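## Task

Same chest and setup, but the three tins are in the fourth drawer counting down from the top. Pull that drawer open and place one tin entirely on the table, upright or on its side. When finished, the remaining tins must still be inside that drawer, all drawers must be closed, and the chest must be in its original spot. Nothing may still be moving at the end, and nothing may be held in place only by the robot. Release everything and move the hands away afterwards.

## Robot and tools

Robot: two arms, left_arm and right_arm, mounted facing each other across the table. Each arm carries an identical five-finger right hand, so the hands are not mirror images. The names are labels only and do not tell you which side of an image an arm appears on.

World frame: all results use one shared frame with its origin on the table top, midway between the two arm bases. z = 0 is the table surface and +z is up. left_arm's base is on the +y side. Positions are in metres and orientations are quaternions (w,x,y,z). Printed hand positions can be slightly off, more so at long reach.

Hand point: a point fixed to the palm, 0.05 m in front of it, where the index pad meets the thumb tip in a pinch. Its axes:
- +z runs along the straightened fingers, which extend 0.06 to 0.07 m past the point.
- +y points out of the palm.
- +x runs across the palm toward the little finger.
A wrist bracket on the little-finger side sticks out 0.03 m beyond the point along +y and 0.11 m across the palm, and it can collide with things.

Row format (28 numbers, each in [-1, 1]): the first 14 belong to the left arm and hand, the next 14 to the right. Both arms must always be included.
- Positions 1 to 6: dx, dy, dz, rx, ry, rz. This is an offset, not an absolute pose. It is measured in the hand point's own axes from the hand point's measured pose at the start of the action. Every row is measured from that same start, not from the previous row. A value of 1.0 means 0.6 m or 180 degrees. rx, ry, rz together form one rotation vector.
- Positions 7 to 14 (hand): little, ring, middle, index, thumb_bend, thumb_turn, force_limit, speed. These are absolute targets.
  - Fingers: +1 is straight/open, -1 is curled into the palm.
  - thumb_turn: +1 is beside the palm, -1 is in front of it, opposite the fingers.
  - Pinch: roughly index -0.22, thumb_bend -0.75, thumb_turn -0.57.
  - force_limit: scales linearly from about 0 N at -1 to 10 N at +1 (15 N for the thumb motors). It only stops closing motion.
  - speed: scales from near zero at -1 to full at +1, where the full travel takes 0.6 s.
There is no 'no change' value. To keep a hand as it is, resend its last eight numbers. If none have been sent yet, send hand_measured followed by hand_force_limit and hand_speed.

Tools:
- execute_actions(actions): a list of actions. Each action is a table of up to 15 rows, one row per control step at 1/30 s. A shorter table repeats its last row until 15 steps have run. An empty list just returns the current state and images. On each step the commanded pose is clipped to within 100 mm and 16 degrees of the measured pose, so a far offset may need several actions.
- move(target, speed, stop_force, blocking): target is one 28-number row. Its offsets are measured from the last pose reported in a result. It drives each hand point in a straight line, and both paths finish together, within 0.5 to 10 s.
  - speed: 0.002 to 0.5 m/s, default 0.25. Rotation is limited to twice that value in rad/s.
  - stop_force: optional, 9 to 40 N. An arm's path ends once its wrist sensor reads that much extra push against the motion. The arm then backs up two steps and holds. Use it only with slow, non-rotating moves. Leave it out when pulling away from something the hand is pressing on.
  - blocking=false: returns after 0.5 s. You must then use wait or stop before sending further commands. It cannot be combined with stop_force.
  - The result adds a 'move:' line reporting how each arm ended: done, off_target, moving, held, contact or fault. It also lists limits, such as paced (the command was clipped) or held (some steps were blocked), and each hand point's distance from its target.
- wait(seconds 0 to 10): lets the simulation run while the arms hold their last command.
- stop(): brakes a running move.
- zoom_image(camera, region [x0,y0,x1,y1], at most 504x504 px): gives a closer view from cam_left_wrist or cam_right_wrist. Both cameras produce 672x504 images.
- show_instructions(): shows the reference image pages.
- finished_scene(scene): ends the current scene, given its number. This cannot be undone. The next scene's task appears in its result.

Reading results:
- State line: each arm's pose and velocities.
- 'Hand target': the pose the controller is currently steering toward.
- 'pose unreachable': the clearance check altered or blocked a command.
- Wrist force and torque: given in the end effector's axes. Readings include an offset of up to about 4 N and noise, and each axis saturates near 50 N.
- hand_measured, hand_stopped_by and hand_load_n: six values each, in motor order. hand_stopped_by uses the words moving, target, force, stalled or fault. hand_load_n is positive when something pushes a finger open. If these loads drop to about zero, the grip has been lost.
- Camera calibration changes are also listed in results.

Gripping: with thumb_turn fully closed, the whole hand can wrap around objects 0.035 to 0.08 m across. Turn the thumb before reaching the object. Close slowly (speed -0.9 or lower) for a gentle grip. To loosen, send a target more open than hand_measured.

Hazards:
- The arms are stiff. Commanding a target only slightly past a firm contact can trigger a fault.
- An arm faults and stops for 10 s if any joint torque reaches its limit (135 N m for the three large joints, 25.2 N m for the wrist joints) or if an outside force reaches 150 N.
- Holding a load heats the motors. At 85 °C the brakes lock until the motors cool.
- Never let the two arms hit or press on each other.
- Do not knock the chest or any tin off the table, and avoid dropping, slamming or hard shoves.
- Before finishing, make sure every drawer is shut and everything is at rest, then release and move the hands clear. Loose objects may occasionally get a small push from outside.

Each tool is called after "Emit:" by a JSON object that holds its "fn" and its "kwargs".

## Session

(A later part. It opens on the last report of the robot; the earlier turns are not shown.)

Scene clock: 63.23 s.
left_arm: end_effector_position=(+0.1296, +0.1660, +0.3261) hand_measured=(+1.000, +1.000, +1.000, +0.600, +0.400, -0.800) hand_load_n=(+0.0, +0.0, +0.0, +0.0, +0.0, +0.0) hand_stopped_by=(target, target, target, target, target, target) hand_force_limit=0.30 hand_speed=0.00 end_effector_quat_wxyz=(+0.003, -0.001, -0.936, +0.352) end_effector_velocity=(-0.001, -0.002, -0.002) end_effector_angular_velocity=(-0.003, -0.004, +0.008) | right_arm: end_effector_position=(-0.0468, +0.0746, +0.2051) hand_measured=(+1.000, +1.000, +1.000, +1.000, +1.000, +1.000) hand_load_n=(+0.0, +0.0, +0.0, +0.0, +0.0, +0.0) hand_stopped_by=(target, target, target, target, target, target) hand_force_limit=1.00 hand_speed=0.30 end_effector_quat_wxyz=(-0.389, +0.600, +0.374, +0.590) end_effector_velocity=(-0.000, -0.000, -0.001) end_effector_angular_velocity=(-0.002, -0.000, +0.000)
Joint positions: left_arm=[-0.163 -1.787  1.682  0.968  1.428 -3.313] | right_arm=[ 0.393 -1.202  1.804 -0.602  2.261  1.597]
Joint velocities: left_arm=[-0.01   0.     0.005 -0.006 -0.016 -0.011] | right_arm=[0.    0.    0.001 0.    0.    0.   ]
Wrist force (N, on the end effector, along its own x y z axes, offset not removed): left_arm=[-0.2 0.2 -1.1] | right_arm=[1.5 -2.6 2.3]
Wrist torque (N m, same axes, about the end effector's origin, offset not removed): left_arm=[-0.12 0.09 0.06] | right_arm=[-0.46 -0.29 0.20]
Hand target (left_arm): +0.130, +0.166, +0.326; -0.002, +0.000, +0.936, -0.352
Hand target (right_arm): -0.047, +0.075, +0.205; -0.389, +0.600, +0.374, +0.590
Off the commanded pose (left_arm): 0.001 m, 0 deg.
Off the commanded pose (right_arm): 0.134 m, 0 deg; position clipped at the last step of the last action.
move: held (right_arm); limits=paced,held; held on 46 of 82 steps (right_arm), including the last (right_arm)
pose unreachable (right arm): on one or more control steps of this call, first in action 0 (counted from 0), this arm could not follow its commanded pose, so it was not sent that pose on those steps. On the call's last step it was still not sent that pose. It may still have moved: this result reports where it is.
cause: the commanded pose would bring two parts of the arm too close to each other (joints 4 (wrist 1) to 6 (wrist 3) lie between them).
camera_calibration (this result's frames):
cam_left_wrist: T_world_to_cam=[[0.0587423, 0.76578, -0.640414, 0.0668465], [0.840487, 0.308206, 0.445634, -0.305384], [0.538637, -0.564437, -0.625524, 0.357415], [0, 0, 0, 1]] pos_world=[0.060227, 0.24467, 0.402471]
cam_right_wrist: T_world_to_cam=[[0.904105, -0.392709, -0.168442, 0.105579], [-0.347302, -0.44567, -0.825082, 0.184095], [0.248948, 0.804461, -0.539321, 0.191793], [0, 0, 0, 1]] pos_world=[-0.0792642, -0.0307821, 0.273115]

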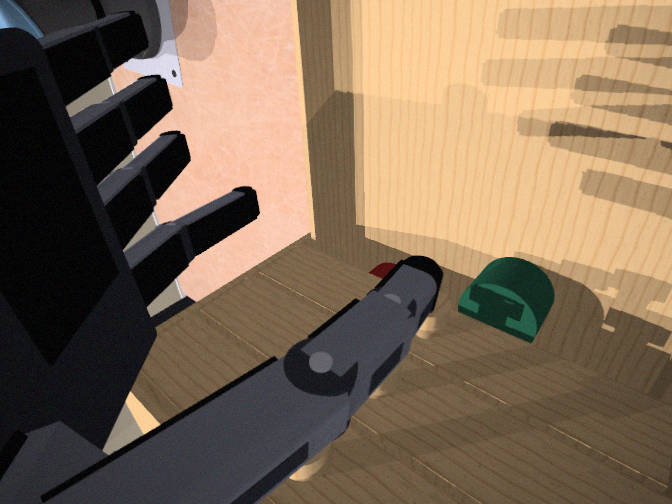

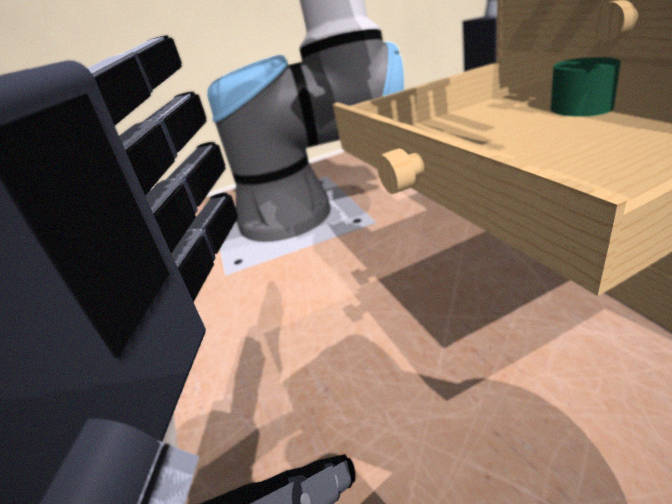

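Emit:
{"fn": "move", "kwargs": {"target": [0.008,0.15,0.045,0,0,0,1,1,1,1,1,-0.8,0.3,0, 0.1,0,-0.25,0.12,0,0,1,1,1,1,1,1,1,0.3], "speed": 0.15}}

Scene clock: 66.70 s.
left_arm: end_effector_position=(+0.1247, +0.2160, +0.2465) hand_measured=(+1.000, +1.000, +1.000, +1.000, +1.000, -0.800) hand_load_n=(+0.0, +0.0, +0.0, +0.0, +0.0, +0.0) hand_stopped_by=(target, target, target, target, target, target) hand_force_limit=0.30 hand_speed=0.00 end_effector_quat_wxyz=(+0.003, -0.001, -0.936, +0.352) end_effector_velocity=(-0.000, -0.000, +0.000) end_effector_angular_velocity=(-0.002, +0.001, -0.000) | right_arm: end_effector_position=(-0.1081, -0.0620, +0.2651) hand_measured=(+1.000, +1.000, +1.000, +1.000, +1.000, +1.000) hand_load_n=(+0.0, +0.0, +0.0, +0.0, +0.0, +0.0) hand_stopped_by=(target, target, target, target, target, target) hand_force_limit=1.00 hand_speed=0.30 end_effector_quat_wxyz=(-0.495, +0.517, +0.478, +0.510) end_effector_velocity=(-0.001, -0.002, +0.002) end_effector_angular_velocity=(+0.001, +0.000, +0.007)
Joint positions: left_arm=[-0.257 -1.935  1.989  0.821  1.367 -3.387] | right_arm=[ 0.47  -1.658  2.166 -0.519  1.962  1.591]
Joint velocities: left_arm=[-0.    -0.002  0.    -0.001  0.    -0.   ] | right_arm=[ 0.    -0.009  0.003  0.005 -0.007  0.   ]
Wrist force (N, on the end effector, along its own x y z axes, offset not removed): left_arm=[-2.0 0.0 0.1] | right_arm=[-1.4 -1.9 3.7]
Wrist torque (N m, same axes, about the end effector's origin, offset not removed): left_arm=[-0.25 0.36 0.05] | right_arm=[-0.52 0.16 0.04]
Hand target (left_arm): +0.125, +0.216, +0.247; -0.003, +0.001, +0.936, -0.352
Hand target (right_arm): -0.108, -0.062, +0.265; +0.495, -0.517, -0.478, -0.510
Off the commanded pose (left_arm): 0.000 m, 0 deg.
Off the commanded pose (right_arm): 0.000 m, 0 deg.
move: done
camera_calibration (this result's frames):
cam_left_wrist: T_world_to_cam=[[0.0585821, 0.765788, -0.64042, -0.0221007], [0.840606, 0.308194, 0.44542, -0.281165], [0.53847, -0.564434, -0.625671, 0.338579], [0, 0, 0, 1]] pos_world=[0.0553289, 0.294683, 0.322922]
cam_right_wrist: T_world_to_cam=[[0.985505, -0.0317223, -0.166655, 0.148139], [-0.157599, -0.534789, -0.830158, 0.167813], [-0.0627907, 0.84439, -0.532037, 0.316175], [0, 0, 0, 1]] pos_world=[-0.099692, -0.172532, 0.332216]

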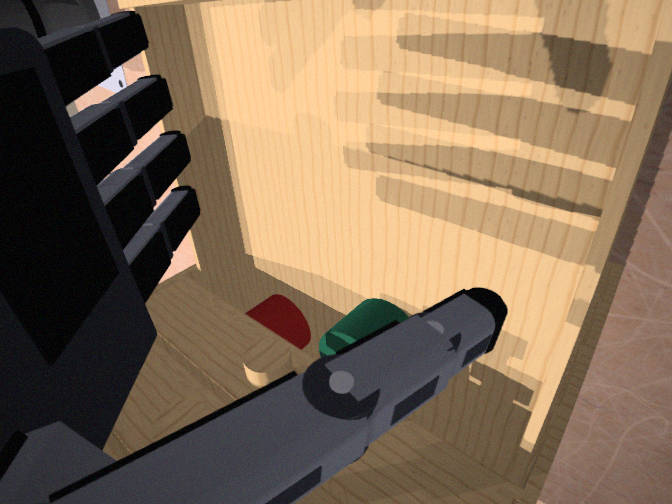

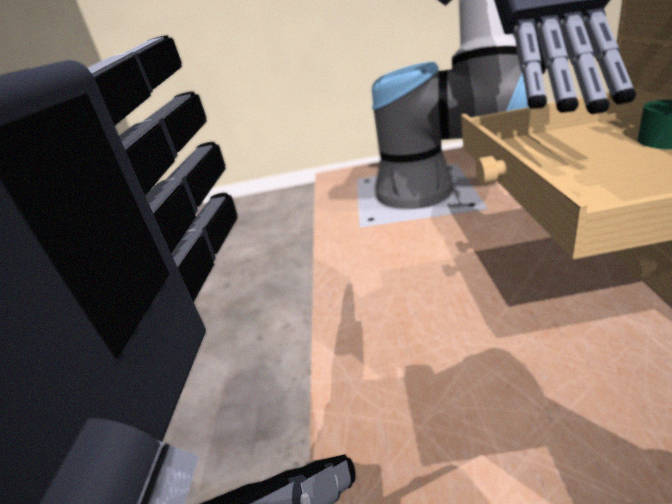

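Emit:
{"fn": "move", "kwargs": {"target": [0,0.02,0.075,0,0,0,1,1,1,1,1,-0.8,0.3,0, 0,0,0,0,0,0,1,1,1,1,1,1,1,0.3], "speed": 0.05, "stop_force": 9}}

Emit:
{"fn": "move", "kwargs": {"target": [0.11,0,0,0,0,0,1,1,1,1,1,-0.8,0.3,0, 0,0,0,0,0,0,1,1,1,1,1,1,1,0.3], "speed": 0.025, "stop_force": 20}}

Scene clock: 68.27 s.
left_arm: end_effector_position=(+0.1244, +0.1956, +0.2050) hand_measured=(+1.000, +1.000, +1.000, +1.000, +1.000, -0.800) hand_load_n=(+0.0, +0.0, +0.0, +0.0, +0.0, +0.0) hand_stopped_by=(target, target, target, target, target, target) hand_force_limit=0.30 hand_speed=0.00 end_effector_quat_wxyz=(+0.003, -0.001, -0.936, +0.352) end_effector_velocity=(+0.000, -0.001, -0.002) end_effector_angular_velocity=(-0.000, -0.000, +0.001) | right_arm: end_effector_position=(-0.1081, -0.0620, +0.2651) hand_measured=(+1.000, +1.000, +1.000, +1.000, +1.000, +1.000) hand_load_n=(+0.0, +0.0, +0.0, +0.0, +0.0, +0.0) hand_stopped_by=(target, target, target, target, target, target) hand_force_limit=1.00 hand_speed=0.30 end_effector_quat_wxyz=(-0.495, +0.517, +0.478, +0.510) end_effector_velocity=(-0.000, +0.000, -0.000) end_effector_angular_velocity=(-0.000, +0.000, +0.000)
Joint positions: left_arm=[-0.224 -1.861  2.047  0.685  1.388 -3.361] | right_arm=[ 0.47  -1.658  2.166 -0.519  1.962  1.591]
Joint velocities: left_arm=[ 0.003  0.005  0.003 -0.008  0.001  0.002] | right_arm=[-0.     0.    -0.     0.001 -0.     0.   ]
Wrist force (N, on the end effector, along its own x y z axes, offset not removed): left_arm=[-0.1 -0.2 -0.8] | right_arm=[-0.5 -2.4 2.2]
Wrist torque (N m, same axes, about the end effector's origin, offset not removed): left_arm=[-0.17 0.25 0.12] | right_arm=[-0.59 0.07 0.13]
Hand target (left_arm): +0.124, +0.195, +0.205; -0.003, +0.001, +0.936, -0.352
Hand target (right_arm): -0.108, -0.062, +0.265; +0.495, -0.517, -0.478, -0.510
Off the commanded pose (left_arm): 0.000 m, 0 deg.
Off the commanded pose (right_arm): 0.000 m, 0 deg.
move: done
camera_calibration (this result's frames):
cam_left_wrist: T_world_to_cam=[[0.0586388, 0.76579, -0.640412, -0.0330338], [0.840543, 0.308217, 0.445523, -0.256184], [0.538562, -0.564418, -0.625606, 0.30122], [0, 0, 0, 1]] pos_world=[0.0550451, 0.274271, 0.281425]
cam_right_wrist: T_world_to_cam=[[0.9855, -0.031693, -0.166687, 0.148162], [-0.15761, -0.534793, -0.830154, 0.167804], [-0.0628327, 0.844389, -0.532033, 0.316173], [0, 0, 0, 1]] pos_world=[-0.0997004, -0.172537, 0.332215]

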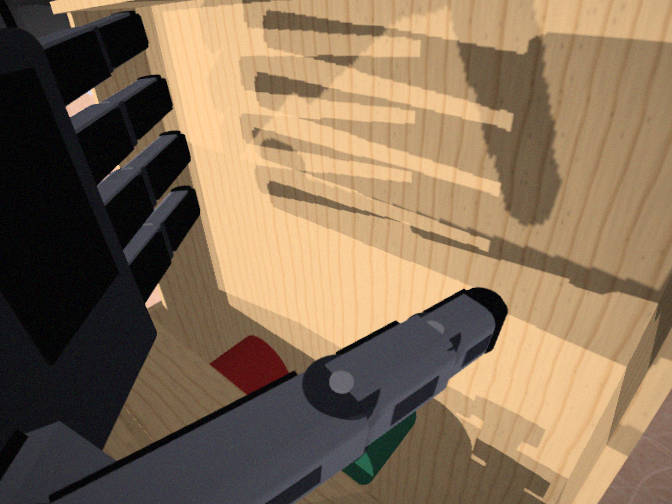

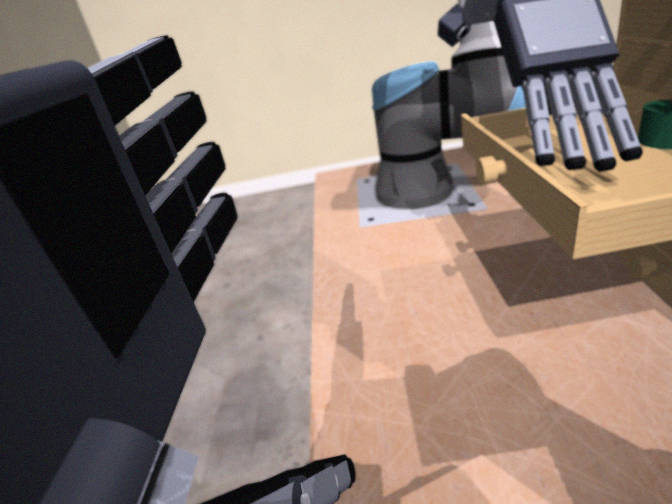

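Scene clock: 71.27 s.
left_arm: end_effector_position=(+0.0586, +0.1959, +0.2052) hand_measured=(+1.000, +1.000, +1.000, +1.000, +1.000, -0.800) hand_load_n=(+0.0, +0.0, +0.0, +0.0, +0.0, +0.0) hand_stopped_by=(target, target, target, target, target, target) hand_force_limit=0.30 hand_speed=0.00 end_effector_quat_wxyz=(+0.003, -0.001, -0.936, +0.352) end_effector_velocity=(-0.003, -0.000, -0.000) end_effector_angular_velocity=(+0.001, -0.001, +0.000) | right_arm: end_effector_position=(-0.1081, -0.0620, +0.2651) hand_measured=(+1.000, +1.000, +1.000, +1.000, +1.000, +1.000) hand_load_n=(+0.0, +0.0, +0.0, +0.0, +0.0, +0.0) hand_stopped_by=(target, target, target, target, target, target) hand_force_limit=1.00 hand_speed=0.30 end_effector_quat_wxyz=(-0.495, +0.517, +0.478, +0.510) end_effector_velocity=(+0.000, +0.000, -0.000) end_effector_angular_velocity=(-0.001, -0.001, +0.001)
Joint positions: left_arm=[-0.554 -1.887  2.079  0.755  1.185 -3.632] | right_arm=[ 0.47  -1.658  2.166 -0.519  1.962  1.591]
Joint velocities: left_arm=[-0.013  0.001  0.001  0.003 -0.008 -0.011] | right_arm=[-0.001 -0.     0.     0.001 -0.001 -0.   ]
Wrist force (N, on the end effector, along its own x y z axes, offset not removed): left_arm=[0.9 0.0 -1.3] | right_arm=[-1.8 -1.6 1.9]
Wrist torque (N m, same axes, about the end effector's origin, offset not removed): left_arm=[-0.10 0.00 0.08] | right_arm=[-0.40 0.21 0.10]
Hand target (left_arm): +0.058, +0.196, +0.205; -0.003, +0.001, +0.936, -0.352
Hand target (right_arm): -0.108, -0.062, +0.265; +0.495, -0.517, -0.478, -0.510
Off the commanded pose (left_arm): 0.000 m, 0 deg.
Off the commanded pose (right_arm): 0.000 m, 0 deg.
move: done
camera_calibration (this result's frames):
cam_left_wrist: T_world_to_cam=[[0.0581126, 0.765909, -0.640317, -0.0293014], [0.841043, 0.307994, 0.444733, -0.200859], [0.537839, -0.564379, -0.626264, 0.337131], [0, 0, 0, 1]] pos_world=[-0.0106885, 0.274575, 0.2817]
cam_right_wrist: T_world_to_cam=[[0.9855, -0.0316945, -0.166687, 0.148162], [-0.157611, -0.534792, -0.830154, 0.167804], [-0.0628315, 0.844389, -0.532033, 0.316172], [0, 0, 0, 1]] pos_world=[-0.0997004, -0.172536, 0.332214]

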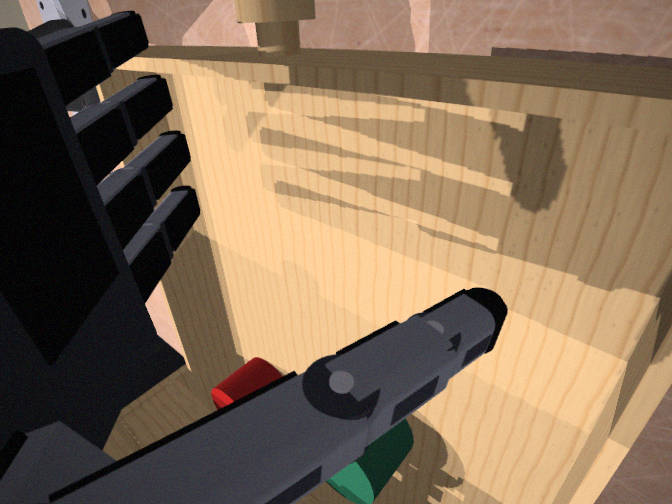

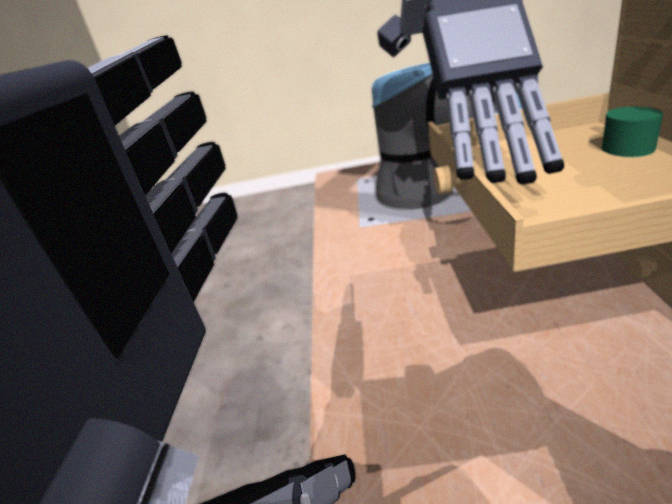

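Emit:
{"fn": "move", "kwargs": {"target": [-0.15,-0.09,-0.13,0,0,0,1,1,1,0.6,0.4,-0.8,0.3,0, 0,0,0,0,0,0,1,1,1,1,1,1,1,0.3], "speed": 0.12}}

Scene clock: 73.03 s.
left_arm: end_effector_position=(+0.1490, +0.2061, +0.2990) hand_measured=(+1.000, +1.000, +1.000, +0.600, +0.400, -0.800) hand_load_n=(+0.0, +0.0, +0.0, +0.0, +0.0, +0.0) hand_stopped_by=(target, target, target, target, target, target) hand_force_limit=0.30 hand_speed=0.00 end_effector_quat_wxyz=(+0.002, -0.001, -0.936, +0.352) end_effector_velocity=(+0.002, -0.000, +0.002) end_effector_angular_velocity=(+0.003, +0.004, -0.003) | right_arm: end_effector_position=(-0.1081, -0.0620, +0.2651) hand_measured=(+1.000, +1.000, +1.000, +1.000, +1.000, +1.000) hand_load_n=(+0.0, +0.0, +0.0, +0.0, +0.0, +0.0) hand_stopped_by=(target, target, target, target, target, target) hand_force_limit=1.00 hand_speed=0.30 end_effector_quat_wxyz=(-0.495, +0.517, +0.478, +0.510) end_effector_velocity=(-0.000, +0.000, +0.001) end_effector_angular_velocity=(+0.002, +0.001, -0.001)
Joint positions: left_arm=[-0.11  -1.88   1.816  0.921  1.462 -3.273] | right_arm=[ 0.47  -1.658  2.166 -0.519  1.962  1.591]
Joint velocities: left_arm=[ 0.016  0.006 -0.009  0.004  0.015  0.011] | right_arm=[ 0.     0.    -0.001 -0.001  0.001 -0.   ]
Wrist force (N, on the end effector, along its own x y z axes, offset not removed): left_arm=[-0.8 0.7 -0.1] | right_arm=[0.0 -2.0 2.9]
Wrist torque (N m, same axes, about the end effector's origin, offset not removed): left_arm=[-0.03 0.30 0.13] | right_arm=[-0.50 -0.05 0.04]
Hand target (left_arm): +0.149, +0.206, +0.299; -0.003, +0.001, +0.936, -0.352
Hand target (right_arm): -0.108, -0.062, +0.265; +0.495, -0.517, -0.478, -0.510
Off the commanded pose (left_arm): 0.000 m, 0 deg.
Off the commanded pose (right_arm): 0.000 m, 0 deg.
move: done
camera_calibration (this result's frames):
cam_left_wrist: T_world_to_cam=[[0.0588548, 0.765602, -0.640617, 0.0177197], [0.840205, 0.308544, 0.445933, -0.322077], [0.539065, -0.564495, -0.625103, 0.35254], [0, 0, 0, 1]] pos_world=[0.0795262, 0.284816, 0.37535]
cam_right_wrist: T_world_to_cam=[[0.9855, -0.0316944, -0.166687, 0.148162], [-0.157611, -0.534792, -0.830154, 0.167804], [-0.0628316, 0.844389, -0.532033, 0.316172], [0, 0, 0, 1]] pos_world=[-0.0997004, -0.172536, 0.332214]

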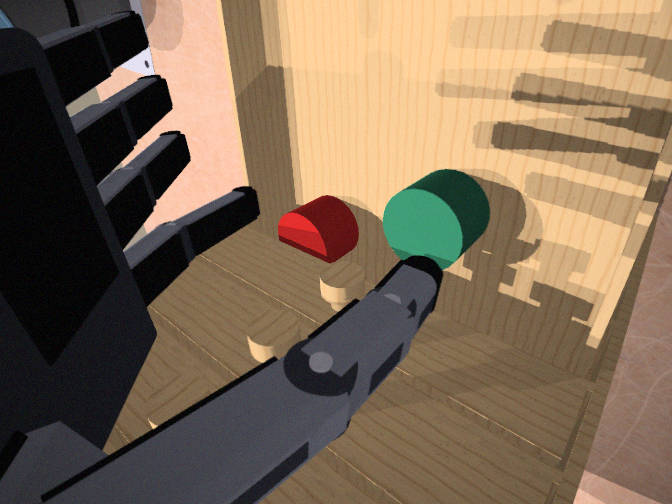

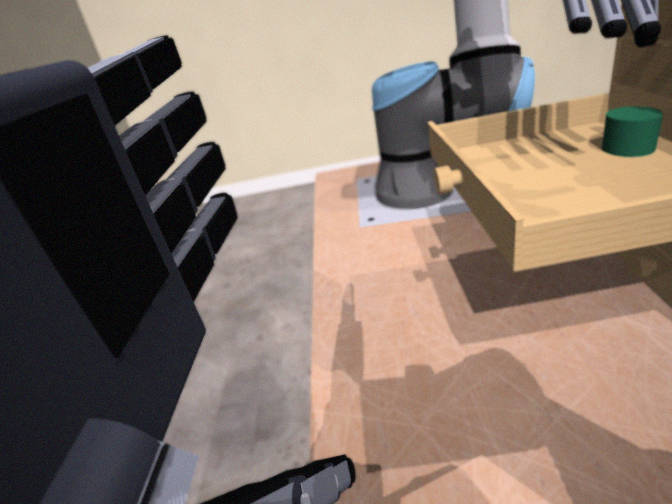

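Emit:
{"fn": "move", "kwargs": {"target": [-0.057,0.077,0.11,0,0,0,1,1,1,0.6,0.4,-0.8,0.3,0, 0,0,0,0,0,0,1,1,1,1,1,1,1,0.3], "speed": 0.06, "stop_force": 9}}

Scene clock: 75.13 s.
left_arm: end_effector_position=(+0.1828, +0.1974, +0.2191) hand_measured=(+1.000, +1.000, +1.000, +0.600, +0.400, -0.800) hand_load_n=(+0.0, +0.0, +0.0, +0.0, +0.0, +0.0) hand_stopped_by=(target, target, target, target, target, target) hand_force_limit=0.30 hand_speed=0.00 end_effector_quat_wxyz=(+0.002, -0.001, -0.936, +0.352) end_effector_velocity=(+0.001, -0.001, -0.003) end_effector_angular_velocity=(+0.003, +0.001, -0.001) | right_arm: end_effector_position=(-0.1081, -0.0620, +0.2651) hand_measured=(+1.000, +1.000, +1.000, +1.000, +1.000, +1.000) hand_load_n=(+0.0, +0.0, +0.0, +0.0, +0.0, +0.0) hand_stopped_by=(target, target, target, target, target, target) hand_force_limit=1.00 hand_speed=0.30 end_effector_quat_wxyz=(-0.495, +0.517, +0.478, +0.510) end_effector_velocity=(+0.000, -0.000, -0.000) end_effector_angular_velocity=(-0.000, -0.001, -0.000)
Joint positions: left_arm=[ 0.061 -1.8    1.963  0.688  1.574 -3.144] | right_arm=[ 0.47  -1.658  2.166 -0.519  1.962  1.591]
Joint velocities: left_arm=[ 0.005  0.007  0.003 -0.007  0.005  0.004] | right_arm=[-0. -0.  0.  0.  0. -0.]
Wrist force (N, on the end effector, along its own x y z axes, offset not removed): left_arm=[-0.5 0.3 -1.5] | right_arm=[-1.2 -2.9 2.8]
Wrist torque (N m, same axes, about the end effector's origin, offset not removed): left_arm=[-0.09 0.14 0.10] | right_arm=[-0.64 0.16 0.02]
Hand target (left_arm): +0.183, +0.197, +0.219; -0.002, +0.001, +0.936, -0.352
Hand target (right_arm): -0.108, -0.062, +0.265; +0.495, -0.517, -0.478, -0.510
Off the commanded pose (left_arm): 0.000 m, 0 deg.
Off the commanded pose (right_arm): 0.000 m, 0 deg.
move: done
camera_calibration (this result's frames):
cam_left_wrist: T_world_to_cam=[[0.0591513, 0.765661, -0.640518, -0.0288558], [0.839944, 0.308559, 0.446413, -0.312191], [0.539439, -0.564406, -0.624861, 0.27928], [0, 0, 0, 1]] pos_world=[0.113276, 0.276051, 0.295395]
cam_right_wrist: T_world_to_cam=[[0.9855, -0.0316946, -0.166687, 0.148162], [-0.157611, -0.534792, -0.830154, 0.167804], [-0.0628314, 0.844389, -0.532033, 0.316172], [0, 0, 0, 1]] pos_world=[-0.0997004, -0.172536, 0.332214]

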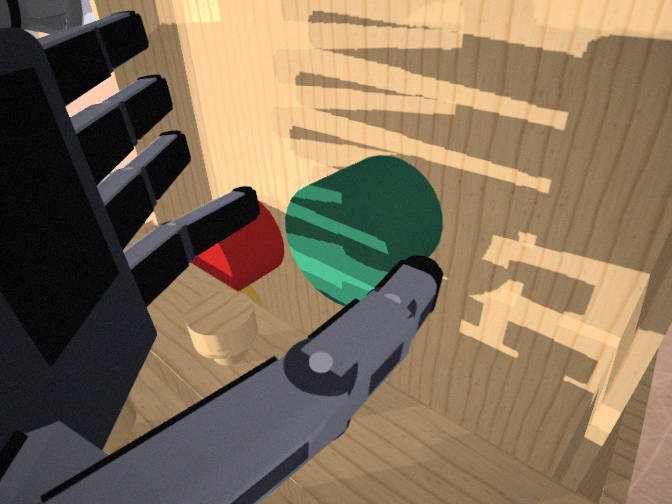

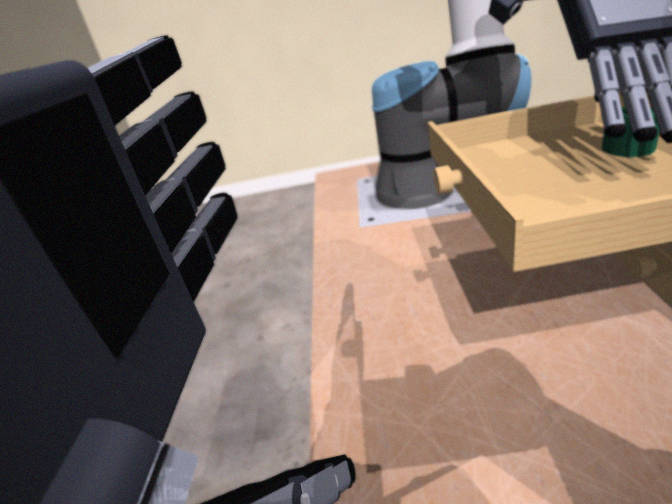

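Emit:
{"fn": "move", "kwargs": {"target": [0,0.023,0.028,0,0,0,1,1,1,0.6,0.4,-0.8,0.3,0, 0,0,0,0,0,0,1,1,1,1,1,1,1,0.3], "speed": 0.02, "stop_force": 9}}

Emit:
{"fn": "execute_actions", "kwargs": {"actions": [[[0,0,0,0,0,0,1,1,1,-0.2,-0.6,-0.8,0.3,-0.5, 0,0,0,0,0,0,1,1,1,1,1,1,1,0.3]],[[0,0,0,0,0,0,1,1,1,-0.2,-0.6,-0.8,0.3,-0.5, 0,0,0,0,0,0,1,1,1,1,1,1,1,0.3]],[[0,0,0,0,0,0,1,1,1,-0.2,-0.6,-0.8,0.3,-0.5, 0,0,0,0,0,0,1,1,1,1,1,1,1,0.3]],[[0,0,0,0,0,0,1,1,1,-0.2,-0.6,-0.8,0.3,-0.5, 0,0,0,0,0,0,1,1,1,1,1,1,1,0.3]]]}}

Emit:
{"fn": "move", "kwargs": {"target": [0.04,-0.107,-0.128,0,0,0,1,1,1,-0.2,-0.6,-0.8,0.3,-0.5, 0,0,0,0,0,0,1,1,1,1,1,1,1,0.3], "speed": 0.06}}

Scene clock: 76.77 s.
left_arm: end_effector_position=(+0.1827, +0.1967, +0.1977) hand_measured=(+1.000, +1.000, +1.000, +0.600, +0.400, -0.800) hand_load_n=(+0.0, +0.0, +0.0, +0.0, +0.0, +0.0) hand_stopped_by=(target, target, target, target, target, target) hand_force_limit=0.30 hand_speed=0.00 end_effector_quat_wxyz=(+0.002, -0.001, -0.936, +0.352) end_effector_velocity=(-0.000, -0.000, -0.002) end_effector_angular_velocity=(-0.003, +0.001, -0.000) | right_arm: end_effector_position=(-0.1081, -0.0620, +0.2651) hand_measured=(+1.000, +1.000, +1.000, +1.000, +1.000, +1.000) hand_load_n=(+0.0, +0.0, +0.0, +0.0, +0.0, +0.0) hand_stopped_by=(target, target, target, target, target, target) hand_force_limit=1.00 hand_speed=0.30 end_effector_quat_wxyz=(-0.495, +0.517, +0.478, +0.510) end_effector_velocity=(-0.000, +0.000, +0.000) end_effector_angular_velocity=(+0.001, +0.000, -0.000)
Joint positions: left_arm=[ 0.06  -1.788  2.01   0.629  1.573 -3.144] | right_arm=[ 0.47  -1.658  2.166 -0.519  1.962  1.591]
Joint velocities: left_arm=[-0.    -0.     0.005 -0.007  0.001 -0.   ] | right_arm=[ 0.     0.    -0.001  0.     0.    -0.   ]
Wrist force (N, on the end effector, along its own x y z axes, offset not removed): left_arm=[0.9 0.1 0.3] | right_arm=[-0.6 -2.0 2.1]
Wrist torque (N m, same axes, about the end effector's origin, offset not removed): left_arm=[-0.29 -0.07 0.15] | right_arm=[-0.44 0.02 0.09]
Hand target (left_arm): +0.183, +0.197, +0.197; -0.002, +0.001, +0.936, -0.352
Hand target (right_arm): -0.108, -0.062, +0.265; +0.495, -0.517, -0.478, -0.510
Off the commanded pose (left_arm): 0.000 m, 0 deg.
Off the commanded pose (right_arm): 0.000 m, 0 deg.
move: done
camera_calibration (this result's frames):
cam_left_wrist: T_world_to_cam=[[0.0591487, 0.765678, -0.640498, -0.0420933], [0.839947, 0.308546, 0.446416, -0.302349], [0.539435, -0.56439, -0.624879, 0.265553], [0, 0, 0, 1]] pos_world=[0.113198, 0.275394, 0.273952]
cam_right_wrist: T_world_to_cam=[[0.9855, -0.0316946, -0.166687, 0.148162], [-0.157611, -0.534792, -0.830154, 0.167804], [-0.0628314, 0.844389, -0.532033, 0.316172], [0, 0, 0, 1]] pos_world=[-0.0997004, -0.172536, 0.332214]

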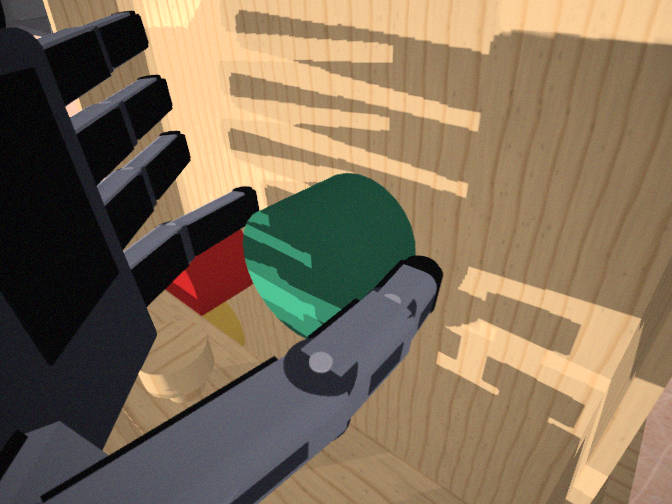

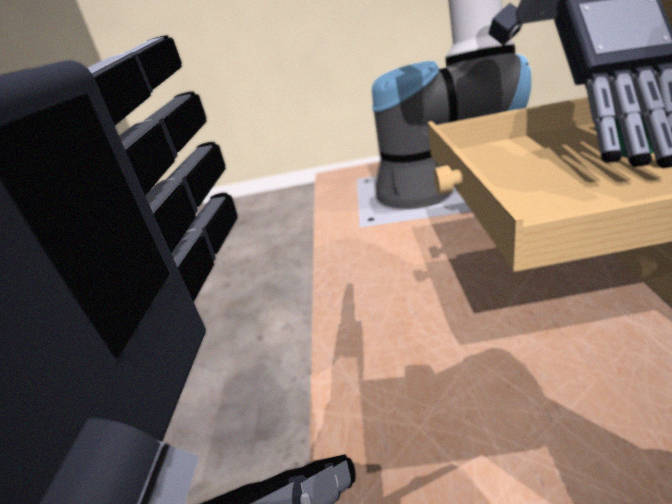

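Scene clock: 78.77 s.
left_arm: end_effector_position=(+0.1827, +0.1967, +0.1976) hand_measured=(+1.000, +1.000, +1.000, +0.218, +0.120, -0.800) hand_load_n=(+0.0, +0.0, +0.0, +12.0, +10.0, -1.5) hand_stopped_by=(target, target, target, force, force, target) hand_force_limit=0.30 hand_speed=-0.50 end_effector_quat_wxyz=(+0.002, -0.001, -0.936, +0.352) end_effector_velocity=(-0.000, +0.000, +0.001) end_effector_angular_velocity=(-0.002, +0.001, -0.000) | right_arm: end_effector_position=(-0.1081, -0.0620, +0.2651) hand_measured=(+1.000, +1.000, +1.000, +1.000, +1.000, +1.000) hand_load_n=(+0.0, +0.0, +0.0, +0.0, +0.0, +0.0) hand_stopped_by=(target, target, target, target, target, target) hand_force_limit=1.00 hand_speed=0.30 end_effector_quat_wxyz=(-0.495, +0.517, +0.478, +0.510) end_effector_velocity=(-0.000, +0.000, +0.000) end_effector_angular_velocity=(-0.000, +0.000, +0.000)
Joint positions: left_arm=[ 0.06  -1.788  2.01   0.629  1.573 -3.144] | right_arm=[ 0.47  -1.658  2.166 -0.519  1.962  1.591]
Joint velocities: left_arm=[ 0.    -0.002  0.    -0.     0.001 -0.   ] | right_arm=[-0.    -0.    -0.001  0.001 -0.     0.   ]
Wrist force (N, on the end effector, along its own x y z axes, offset not removed): left_arm=[0.5 0.5 0.0] | right_arm=[-1.5 -2.3 3.0]
Wrist torque (N m, same axes, about the end effector's origin, offset not removed): left_arm=[-0.04 -0.07 0.15] | right_arm=[-0.46 0.07 0.03]
Hand target (left_arm): +0.183, +0.197, +0.198; -0.002, +0.001, +0.936, -0.352
Hand target (right_arm): -0.108, -0.062, +0.265; +0.495, -0.517, -0.478, -0.510
Off the commanded pose (left_arm): 0.000 m, 0 deg.
Off the commanded pose (right_arm): 0.000 m, 0 deg.
camera_calibration (this result's frames):
cam_left_wrist: T_world_to_cam=[[0.0591492, 0.765731, -0.640435, -0.0421438], [0.839946, 0.30851, 0.446443, -0.302332], [0.539436, -0.564338, -0.624925, 0.265532], [0, 0, 0, 1]] pos_world=[0.113198, 0.275393, 0.273921]
cam_right_wrist: T_world_to_cam=[[0.9855, -0.0316947, -0.166687, 0.148162], [-0.157611, -0.534792, -0.830154, 0.167804], [-0.0628314, 0.844389, -0.532033, 0.316172], [0, 0, 0, 1]] pos_world=[-0.0997004, -0.172536, 0.332214]

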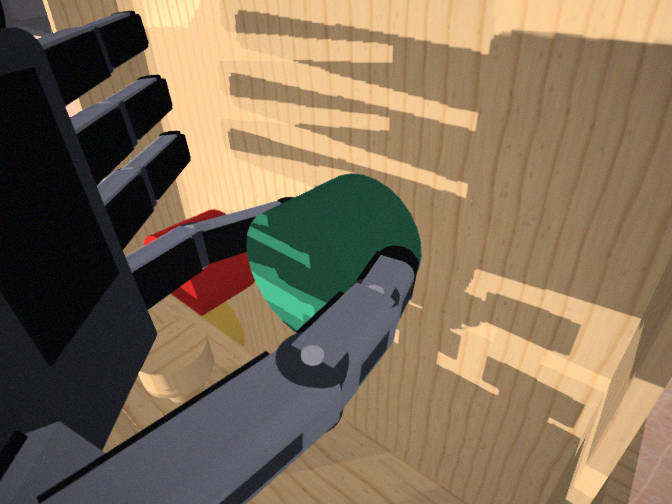

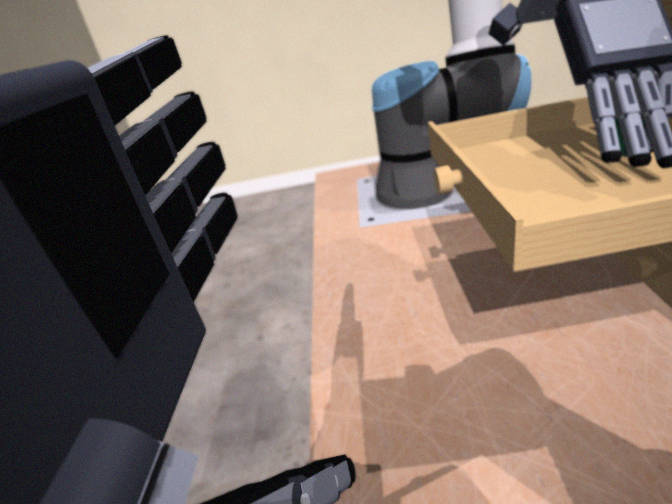

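Scene clock: 80.97 s.
left_arm: end_effector_position=(+0.1591, +0.1990, +0.2975) hand_measured=(+1.000, +1.000, +1.000, +0.218, +0.120, -0.800) hand_load_n=(+0.0, +0.0, +0.0, +12.0, +10.0, -1.5) hand_stopped_by=(target, target, target, force, force, target) hand_force_limit=0.30 hand_speed=-0.50 end_effector_quat_wxyz=(+0.002, -0.001, -0.936, +0.352) end_effector_velocity=(-0.001, -0.000, +0.002) end_effector_angular_velocity=(-0.001, +0.001, -0.000) | right_arm: end_effector_position=(-0.1081, -0.0620, +0.2651) hand_measured=(+1.000, +1.000, +1.000, +1.000, +1.000, +1.000) hand_load_n=(+0.0, +0.0, +0.0, +0.0, +0.0, +0.0) hand_stopped_by=(target, target, target, target, target, target) hand_force_limit=1.00 hand_speed=0.30 end_effector_quat_wxyz=(-0.495, +0.517, +0.478, +0.510) end_effector_velocity=(-0.001, +0.000, +0.000) end_effector_angular_velocity=(+0.000, -0.000, +0.002)
Joint positions: left_arm=[-0.053 -1.849  1.798  0.904  1.499 -3.23 ] | right_arm=[ 0.47  -1.658  2.166 -0.519  1.962  1.591]
Joint velocities: left_arm=[-0.003 -0.001 -0.006  0.006 -0.001 -0.003] | right_arm=[ 0.     0.    -0.001  0.    -0.001 -0.   ]
Wrist force (N, on the end effector, along its own x y z axes, offset not removed): left_arm=[-0.6 1.2 -1.0] | right_arm=[0.8 -1.8 3.3]
Wrist torque (N m, same axes, about the end effector's origin, offset not removed): left_arm=[0.03 0.28 0.11] | right_arm=[-0.49 -0.19 0.23]
Hand target (left_arm): +0.159, +0.199, +0.298; -0.002, +0.001, +0.936, -0.352
Hand target (right_arm): -0.108, -0.062, +0.265; +0.495, -0.517, -0.478, -0.510
Off the commanded pose (left_arm): 0.000 m, 0 deg.
Off the commanded pose (right_arm): 0.000 m, 0 deg.
move: done
camera_calibration (this result's frames):
cam_left_wrist: T_world_to_cam=[[0.058956, 0.765662, -0.640535, 0.0215176], [0.840119, 0.308519, 0.446113, -0.327747], [0.539189, -0.564427, -0.625058, 0.34207], [0, 0, 0, 1]] pos_world=[0.0896375, 0.277714, 0.373808]
cam_right_wrist: T_world_to_cam=[[0.9855, -0.0316944, -0.166687, 0.148162], [-0.157611, -0.534792, -0.830154, 0.167804], [-0.0628316, 0.844389, -0.532033, 0.316172], [0, 0, 0, 1]] pos_world=[-0.0997004, -0.172536, 0.332214]

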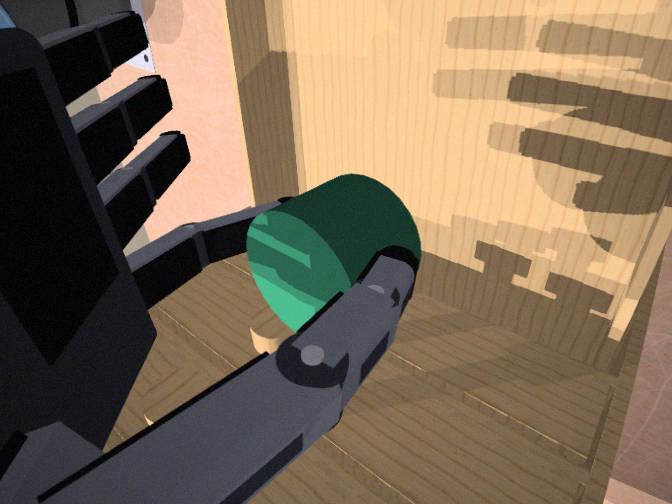

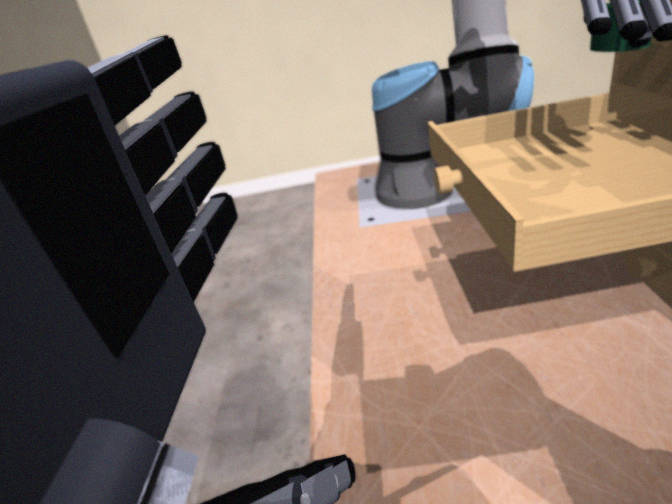

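Emit:
{"fn": "execute_actions", "kwargs": {"actions": []}}

Scene clock: 81.40 s.
left_arm: end_effector_position=(+0.1590, +0.1990, +0.2978) hand_measured=(+1.000, +1.000, +1.000, +0.218, +0.120, -0.800) hand_load_n=(+0.0, +0.0, +0.0, +12.0, +10.0, -1.5) hand_stopped_by=(target, target, target, force, force, target) hand_force_limit=0.30 hand_speed=-0.50 end_effector_quat_wxyz=(+0.002, -0.001, -0.936, +0.352) end_effector_velocity=(-0.001, -0.000, -0.000) end_effector_angular_velocity=(+0.001, +0.001, -0.002) | right_arm: end_effector_position=(-0.1081, -0.0620, +0.2651) hand_measured=(+1.000, +1.000, +1.000, +1.000, +1.000, +1.000) hand_load_n=(+0.0, +0.0, +0.0, +0.0, +0.0, +0.0) hand_stopped_by=(target, target, target, target, target, target) hand_force_limit=1.00 hand_speed=0.30 end_effector_quat_wxyz=(-0.495, +0.517, +0.478, +0.510) end_effector_velocity=(-0.000, +0.000, +0.001) end_effector_angular_velocity=(+0.001, +0.000, +0.001)
Joint positions: left_arm=[-0.054 -1.849  1.798  0.905  1.499 -3.23 ] | right_arm=[ 0.47  -1.658  2.166 -0.519  1.962  1.591]
Joint velocities: left_arm=[-0.     0.001 -0.001  0.     0.002  0.   ] | right_arm=[ 0.    -0.    -0.001 -0.    -0.001 -0.   ]
Wrist force (N, on the end effector, along its own x y z axes, offset not removed): left_arm=[0.9 -1.4 -0.5] | right_arm=[-0.7 -1.5 1.9]
Wrist torque (N m, same axes, about the end effector's origin, offset not removed): left_arm=[-0.35 -0.09 0.08] | right_arm=[-0.37 -0.02 0.10]
Hand target (left_arm): +0.159, +0.199, +0.298; -0.002, +0.001, +0.936, -0.352
Hand target (right_arm): -0.108, -0.062, +0.265; +0.495, -0.517, -0.478, -0.510
Off the commanded pose (left_arm): 0.000 m, 0 deg.
Off the commanded pose (right_arm): 0.000 m, 0 deg.
camera_calibration (this result's frames):
cam_left_wrist: T_world_to_cam=[[0.0589488, 0.765696, -0.640496, 0.0216642], [0.840092, 0.308529, 0.446157, -0.327814], [0.539232, -0.564376, -0.625067, 0.342255], [0, 0, 0, 1]] pos_world=[0.0895622, 0.277712, 0.374065]
cam_right_wrist: T_world_to_cam=[[0.9855, -0.0316945, -0.166687, 0.148162], [-0.157611, -0.534792, -0.830154, 0.167804], [-0.0628315, 0.844389, -0.532033, 0.316172], [0, 0, 0, 1]] pos_world=[-0.0997004, -0.172536, 0.332214]

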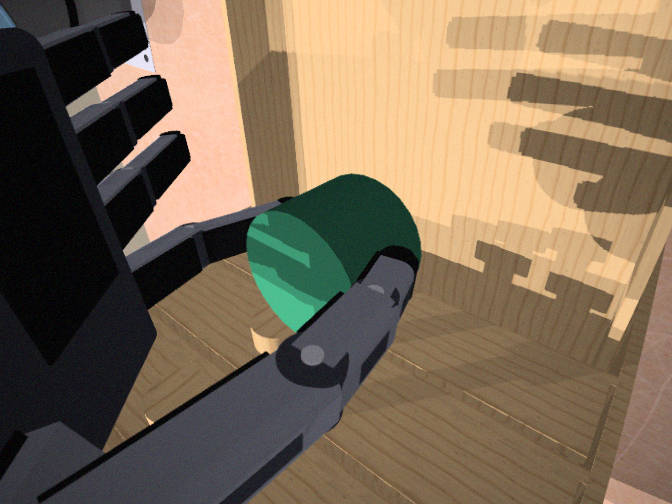

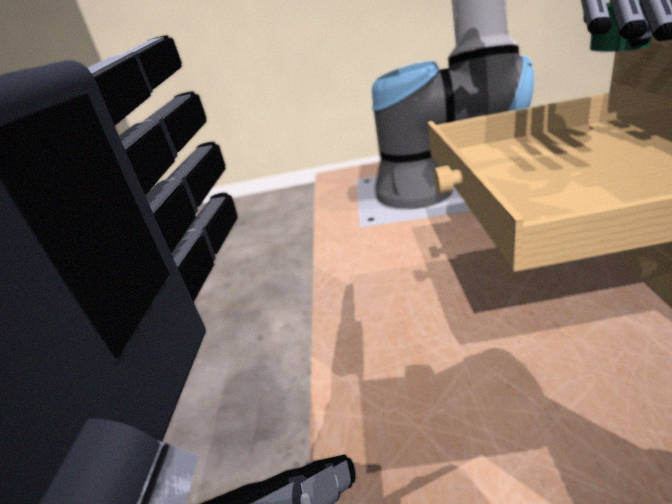

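Emit:
{"fn": "move", "kwargs": {"target": [0.432,0.089,-0.078,0,0,0,1,1,1,-0.2,-0.6,-0.8,0.3,-0.5,0,0,0,0,0,0,1,1,1,1,1,1,1,0.3], "speed": 0.15}}

Scene clock: 92.63 s.
left_arm: end_effector_position=(-0.0999, +0.2711, +0.2985) hand_measured=(+1.000, +1.000, +1.000, +0.218, +0.120, -0.800) hand_load_n=(+0.0, +0.0, +0.0, +12.0, +10.0, -1.5) hand_stopped_by=(target, target, target, force, force, target) hand_force_limit=0.30 hand_speed=-0.50 end_effector_quat_wxyz=(+0.004, -0.001, -0.936, +0.351) end_effector_velocity=(-0.002, +0.001, -0.000) end_effector_angular_velocity=(-0.006, -0.002, +0.005) | right_arm: end_effector_position=(-0.1081, -0.0620, +0.2651) hand_measured=(+1.000, +1.000, +1.000, +1.000, +1.000, +1.000) hand_load_n=(+0.0, +0.0, +0.0, +0.0, +0.0, +0.0) hand_stopped_by=(target, target, target, target, target, target) hand_force_limit=1.00 hand_speed=0.30 end_effector_quat_wxyz=(-0.495, +0.517, +0.478, +0.510) end_effector_velocity=(-0.000, +0.000, +0.000) end_effector_angular_velocity=(+0.000, -0.000, +0.001)
Joint positions: left_arm=[-1.446 -1.891  1.975  1.423  0.856 -4.625] | right_arm=[ 0.47  -1.658  2.166 -0.519  1.962  1.591]
Joint velocities: left_arm=[-0.017  0.003  0.005  0.012 -0.008 -0.028] | right_arm=[ 0.    -0.    -0.001  0.001 -0.    -0.   ]
Wrist force (N, on the end effector, along its own x y z axes, offset not removed): left_arm=[-0.1 -0.3 0.4] | right_arm=[-0.1 -1.4 2.6]
Wrist torque (N m, same axes, about the end effector's origin, offset not removed): left_arm=[-0.37 0.04 0.09] | right_arm=[-0.38 0.04 0.15]
Hand target (left_arm): -0.100, +0.271, +0.298; -0.004, +0.001, +0.936, -0.351
Hand target (right_arm): -0.108, -0.062, +0.265; +0.495, -0.517, -0.478, -0.510
Off the commanded pose (left_arm): 0.000 m, 0 deg.
Off the commanded pose (right_arm): 0.000 m, 0 deg.
move: done
camera_calibration (this result's frames):
cam_left_wrist: T_world_to_cam=[[0.0576293, 0.767356, -0.638626, -0.0189223], [0.841911, 0.306429, 0.44417, -0.131531], [0.53653, -0.563264, -0.628387, 0.523368], [0, 0, 0, 1]] pos_world=[-0.168975, 0.349619, 0.375215]
cam_right_wrist: T_world_to_cam=[[0.9855, -0.0316941, -0.166687, 0.148162], [-0.157611, -0.534792, -0.830154, 0.167804], [-0.0628318, 0.844389, -0.532033, 0.316172], [0, 0, 0, 1]] pos_world=[-0.0997005, -0.172536, 0.332214]

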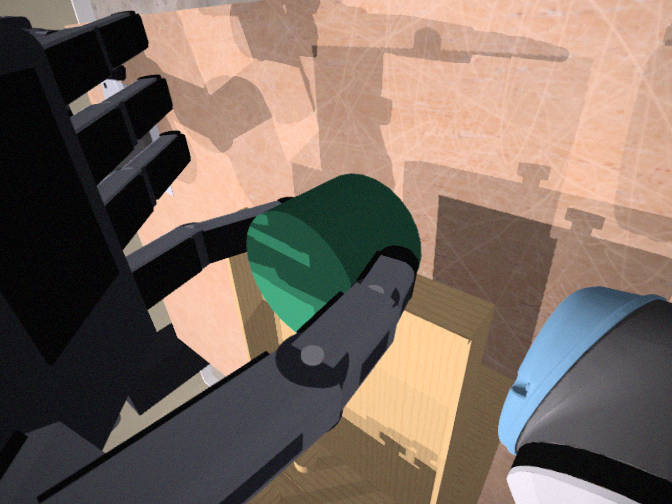

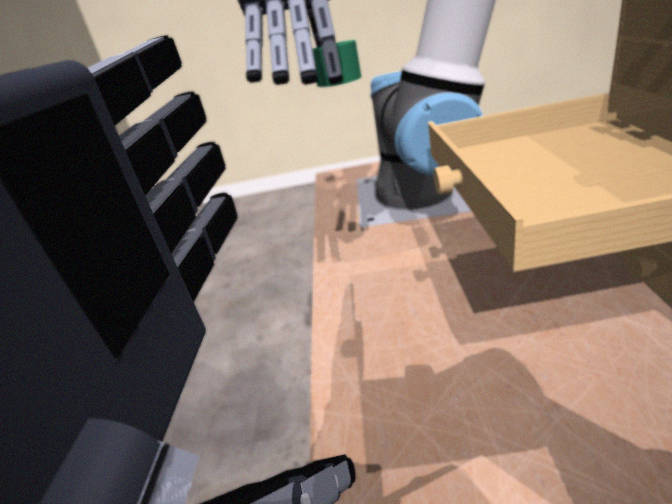

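Emit:
{"fn": "move", "kwargs": {"target": [0,0.261,0.298,0,0,0,1,1,1,-0.2,-0.6,-0.8,0.3,-0.5,0,0,0,0,0,0,1,1,1,1,1,1,1,0.3], "speed": 0.12}}

Scene clock: 95.50 s.
left_arm: end_effector_position=(-0.1010, +0.2719, +0.0611) hand_measured=(+1.000, +1.000, +1.000, +0.218, +0.120, -0.800) hand_load_n=(+0.0, +0.0, +0.0, +12.0, +10.0, -1.5) hand_stopped_by=(target, target, target, force, force, target) hand_force_limit=0.30 hand_speed=-0.50 end_effector_quat_wxyz=(+0.004, -0.001, -0.936, +0.351) end_effector_velocity=(-0.000, -0.001, -0.003) end_effector_angular_velocity=(+0.000, -0.001, -0.000) | right_arm: end_effector_position=(-0.1081, -0.0620, +0.2651) hand_measured=(+1.000, +1.000, +1.000, +1.000, +1.000, +1.000) hand_load_n=(+0.0, +0.0, +0.0, +0.0, +0.0, +0.0) hand_stopped_by=(target, target, target, target, target, target) hand_force_limit=1.00 hand_speed=0.30 end_effector_quat_wxyz=(-0.495, +0.517, +0.478, +0.510) end_effector_velocity=(+0.000, -0.000, -0.000) end_effector_angular_velocity=(-0.000, +0.000, -0.001)
Joint positions: left_arm=[-1.452 -1.581  2.421  0.671  0.855 -4.633] | right_arm=[ 0.47  -1.658  2.166 -0.519  1.962  1.591]
Joint velocities: left_arm=[ 0.005  0.009  0.    -0.013  0.001  0.007] | right_arm=[-0.     0.     0.    -0.     0.001  0.   ]
Wrist force (N, on the end effector, along its own x y z axes, offset not removed): left_arm=[0.9 0.1 -0.5] | right_arm=[0.0 -1.8 1.9]
Wrist torque (N m, same axes, about the end effector's origin, offset not removed): left_arm=[-0.16 -0.05 0.17] | right_arm=[-0.45 -0.01 0.17]
Hand target (left_arm): -0.101, +0.272, +0.061; -0.004, +0.001, +0.936, -0.351
Hand target (right_arm): -0.108, -0.062, +0.265; +0.495, -0.517, -0.478, -0.510
Off the commanded pose (left_arm): 0.001 m, 0 deg.
Off the commanded pose (right_arm): 0.000 m, 0 deg.
move: done
camera_calibration (this result's frames):
cam_left_wrist: T_world_to_cam=[[0.0576303, 0.767324, -0.638664, -0.171044], [0.841899, 0.306462, 0.444169, -0.0253827], [0.536548, -0.563289, -0.628348, 0.375306], [0, 0, 0, 1]] pos_world=[-0.170143, 0.350431, 0.137858]
cam_right_wrist: T_world_to_cam=[[0.9855, -0.0316946, -0.166687, 0.148162], [-0.157611, -0.534792, -0.830154, 0.167804], [-0.0628315, 0.844389, -0.532033, 0.316172], [0, 0, 0, 1]] pos_world=[-0.0997004, -0.172536, 0.332214]

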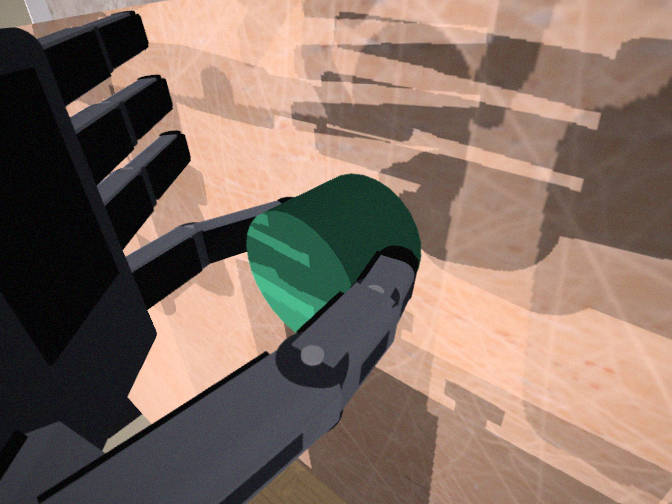

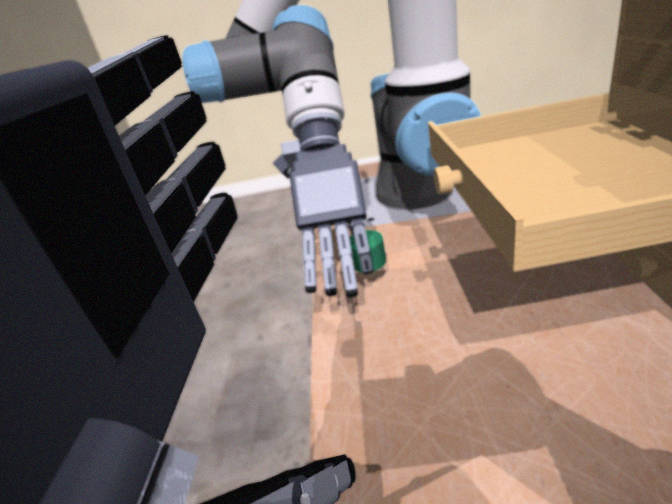

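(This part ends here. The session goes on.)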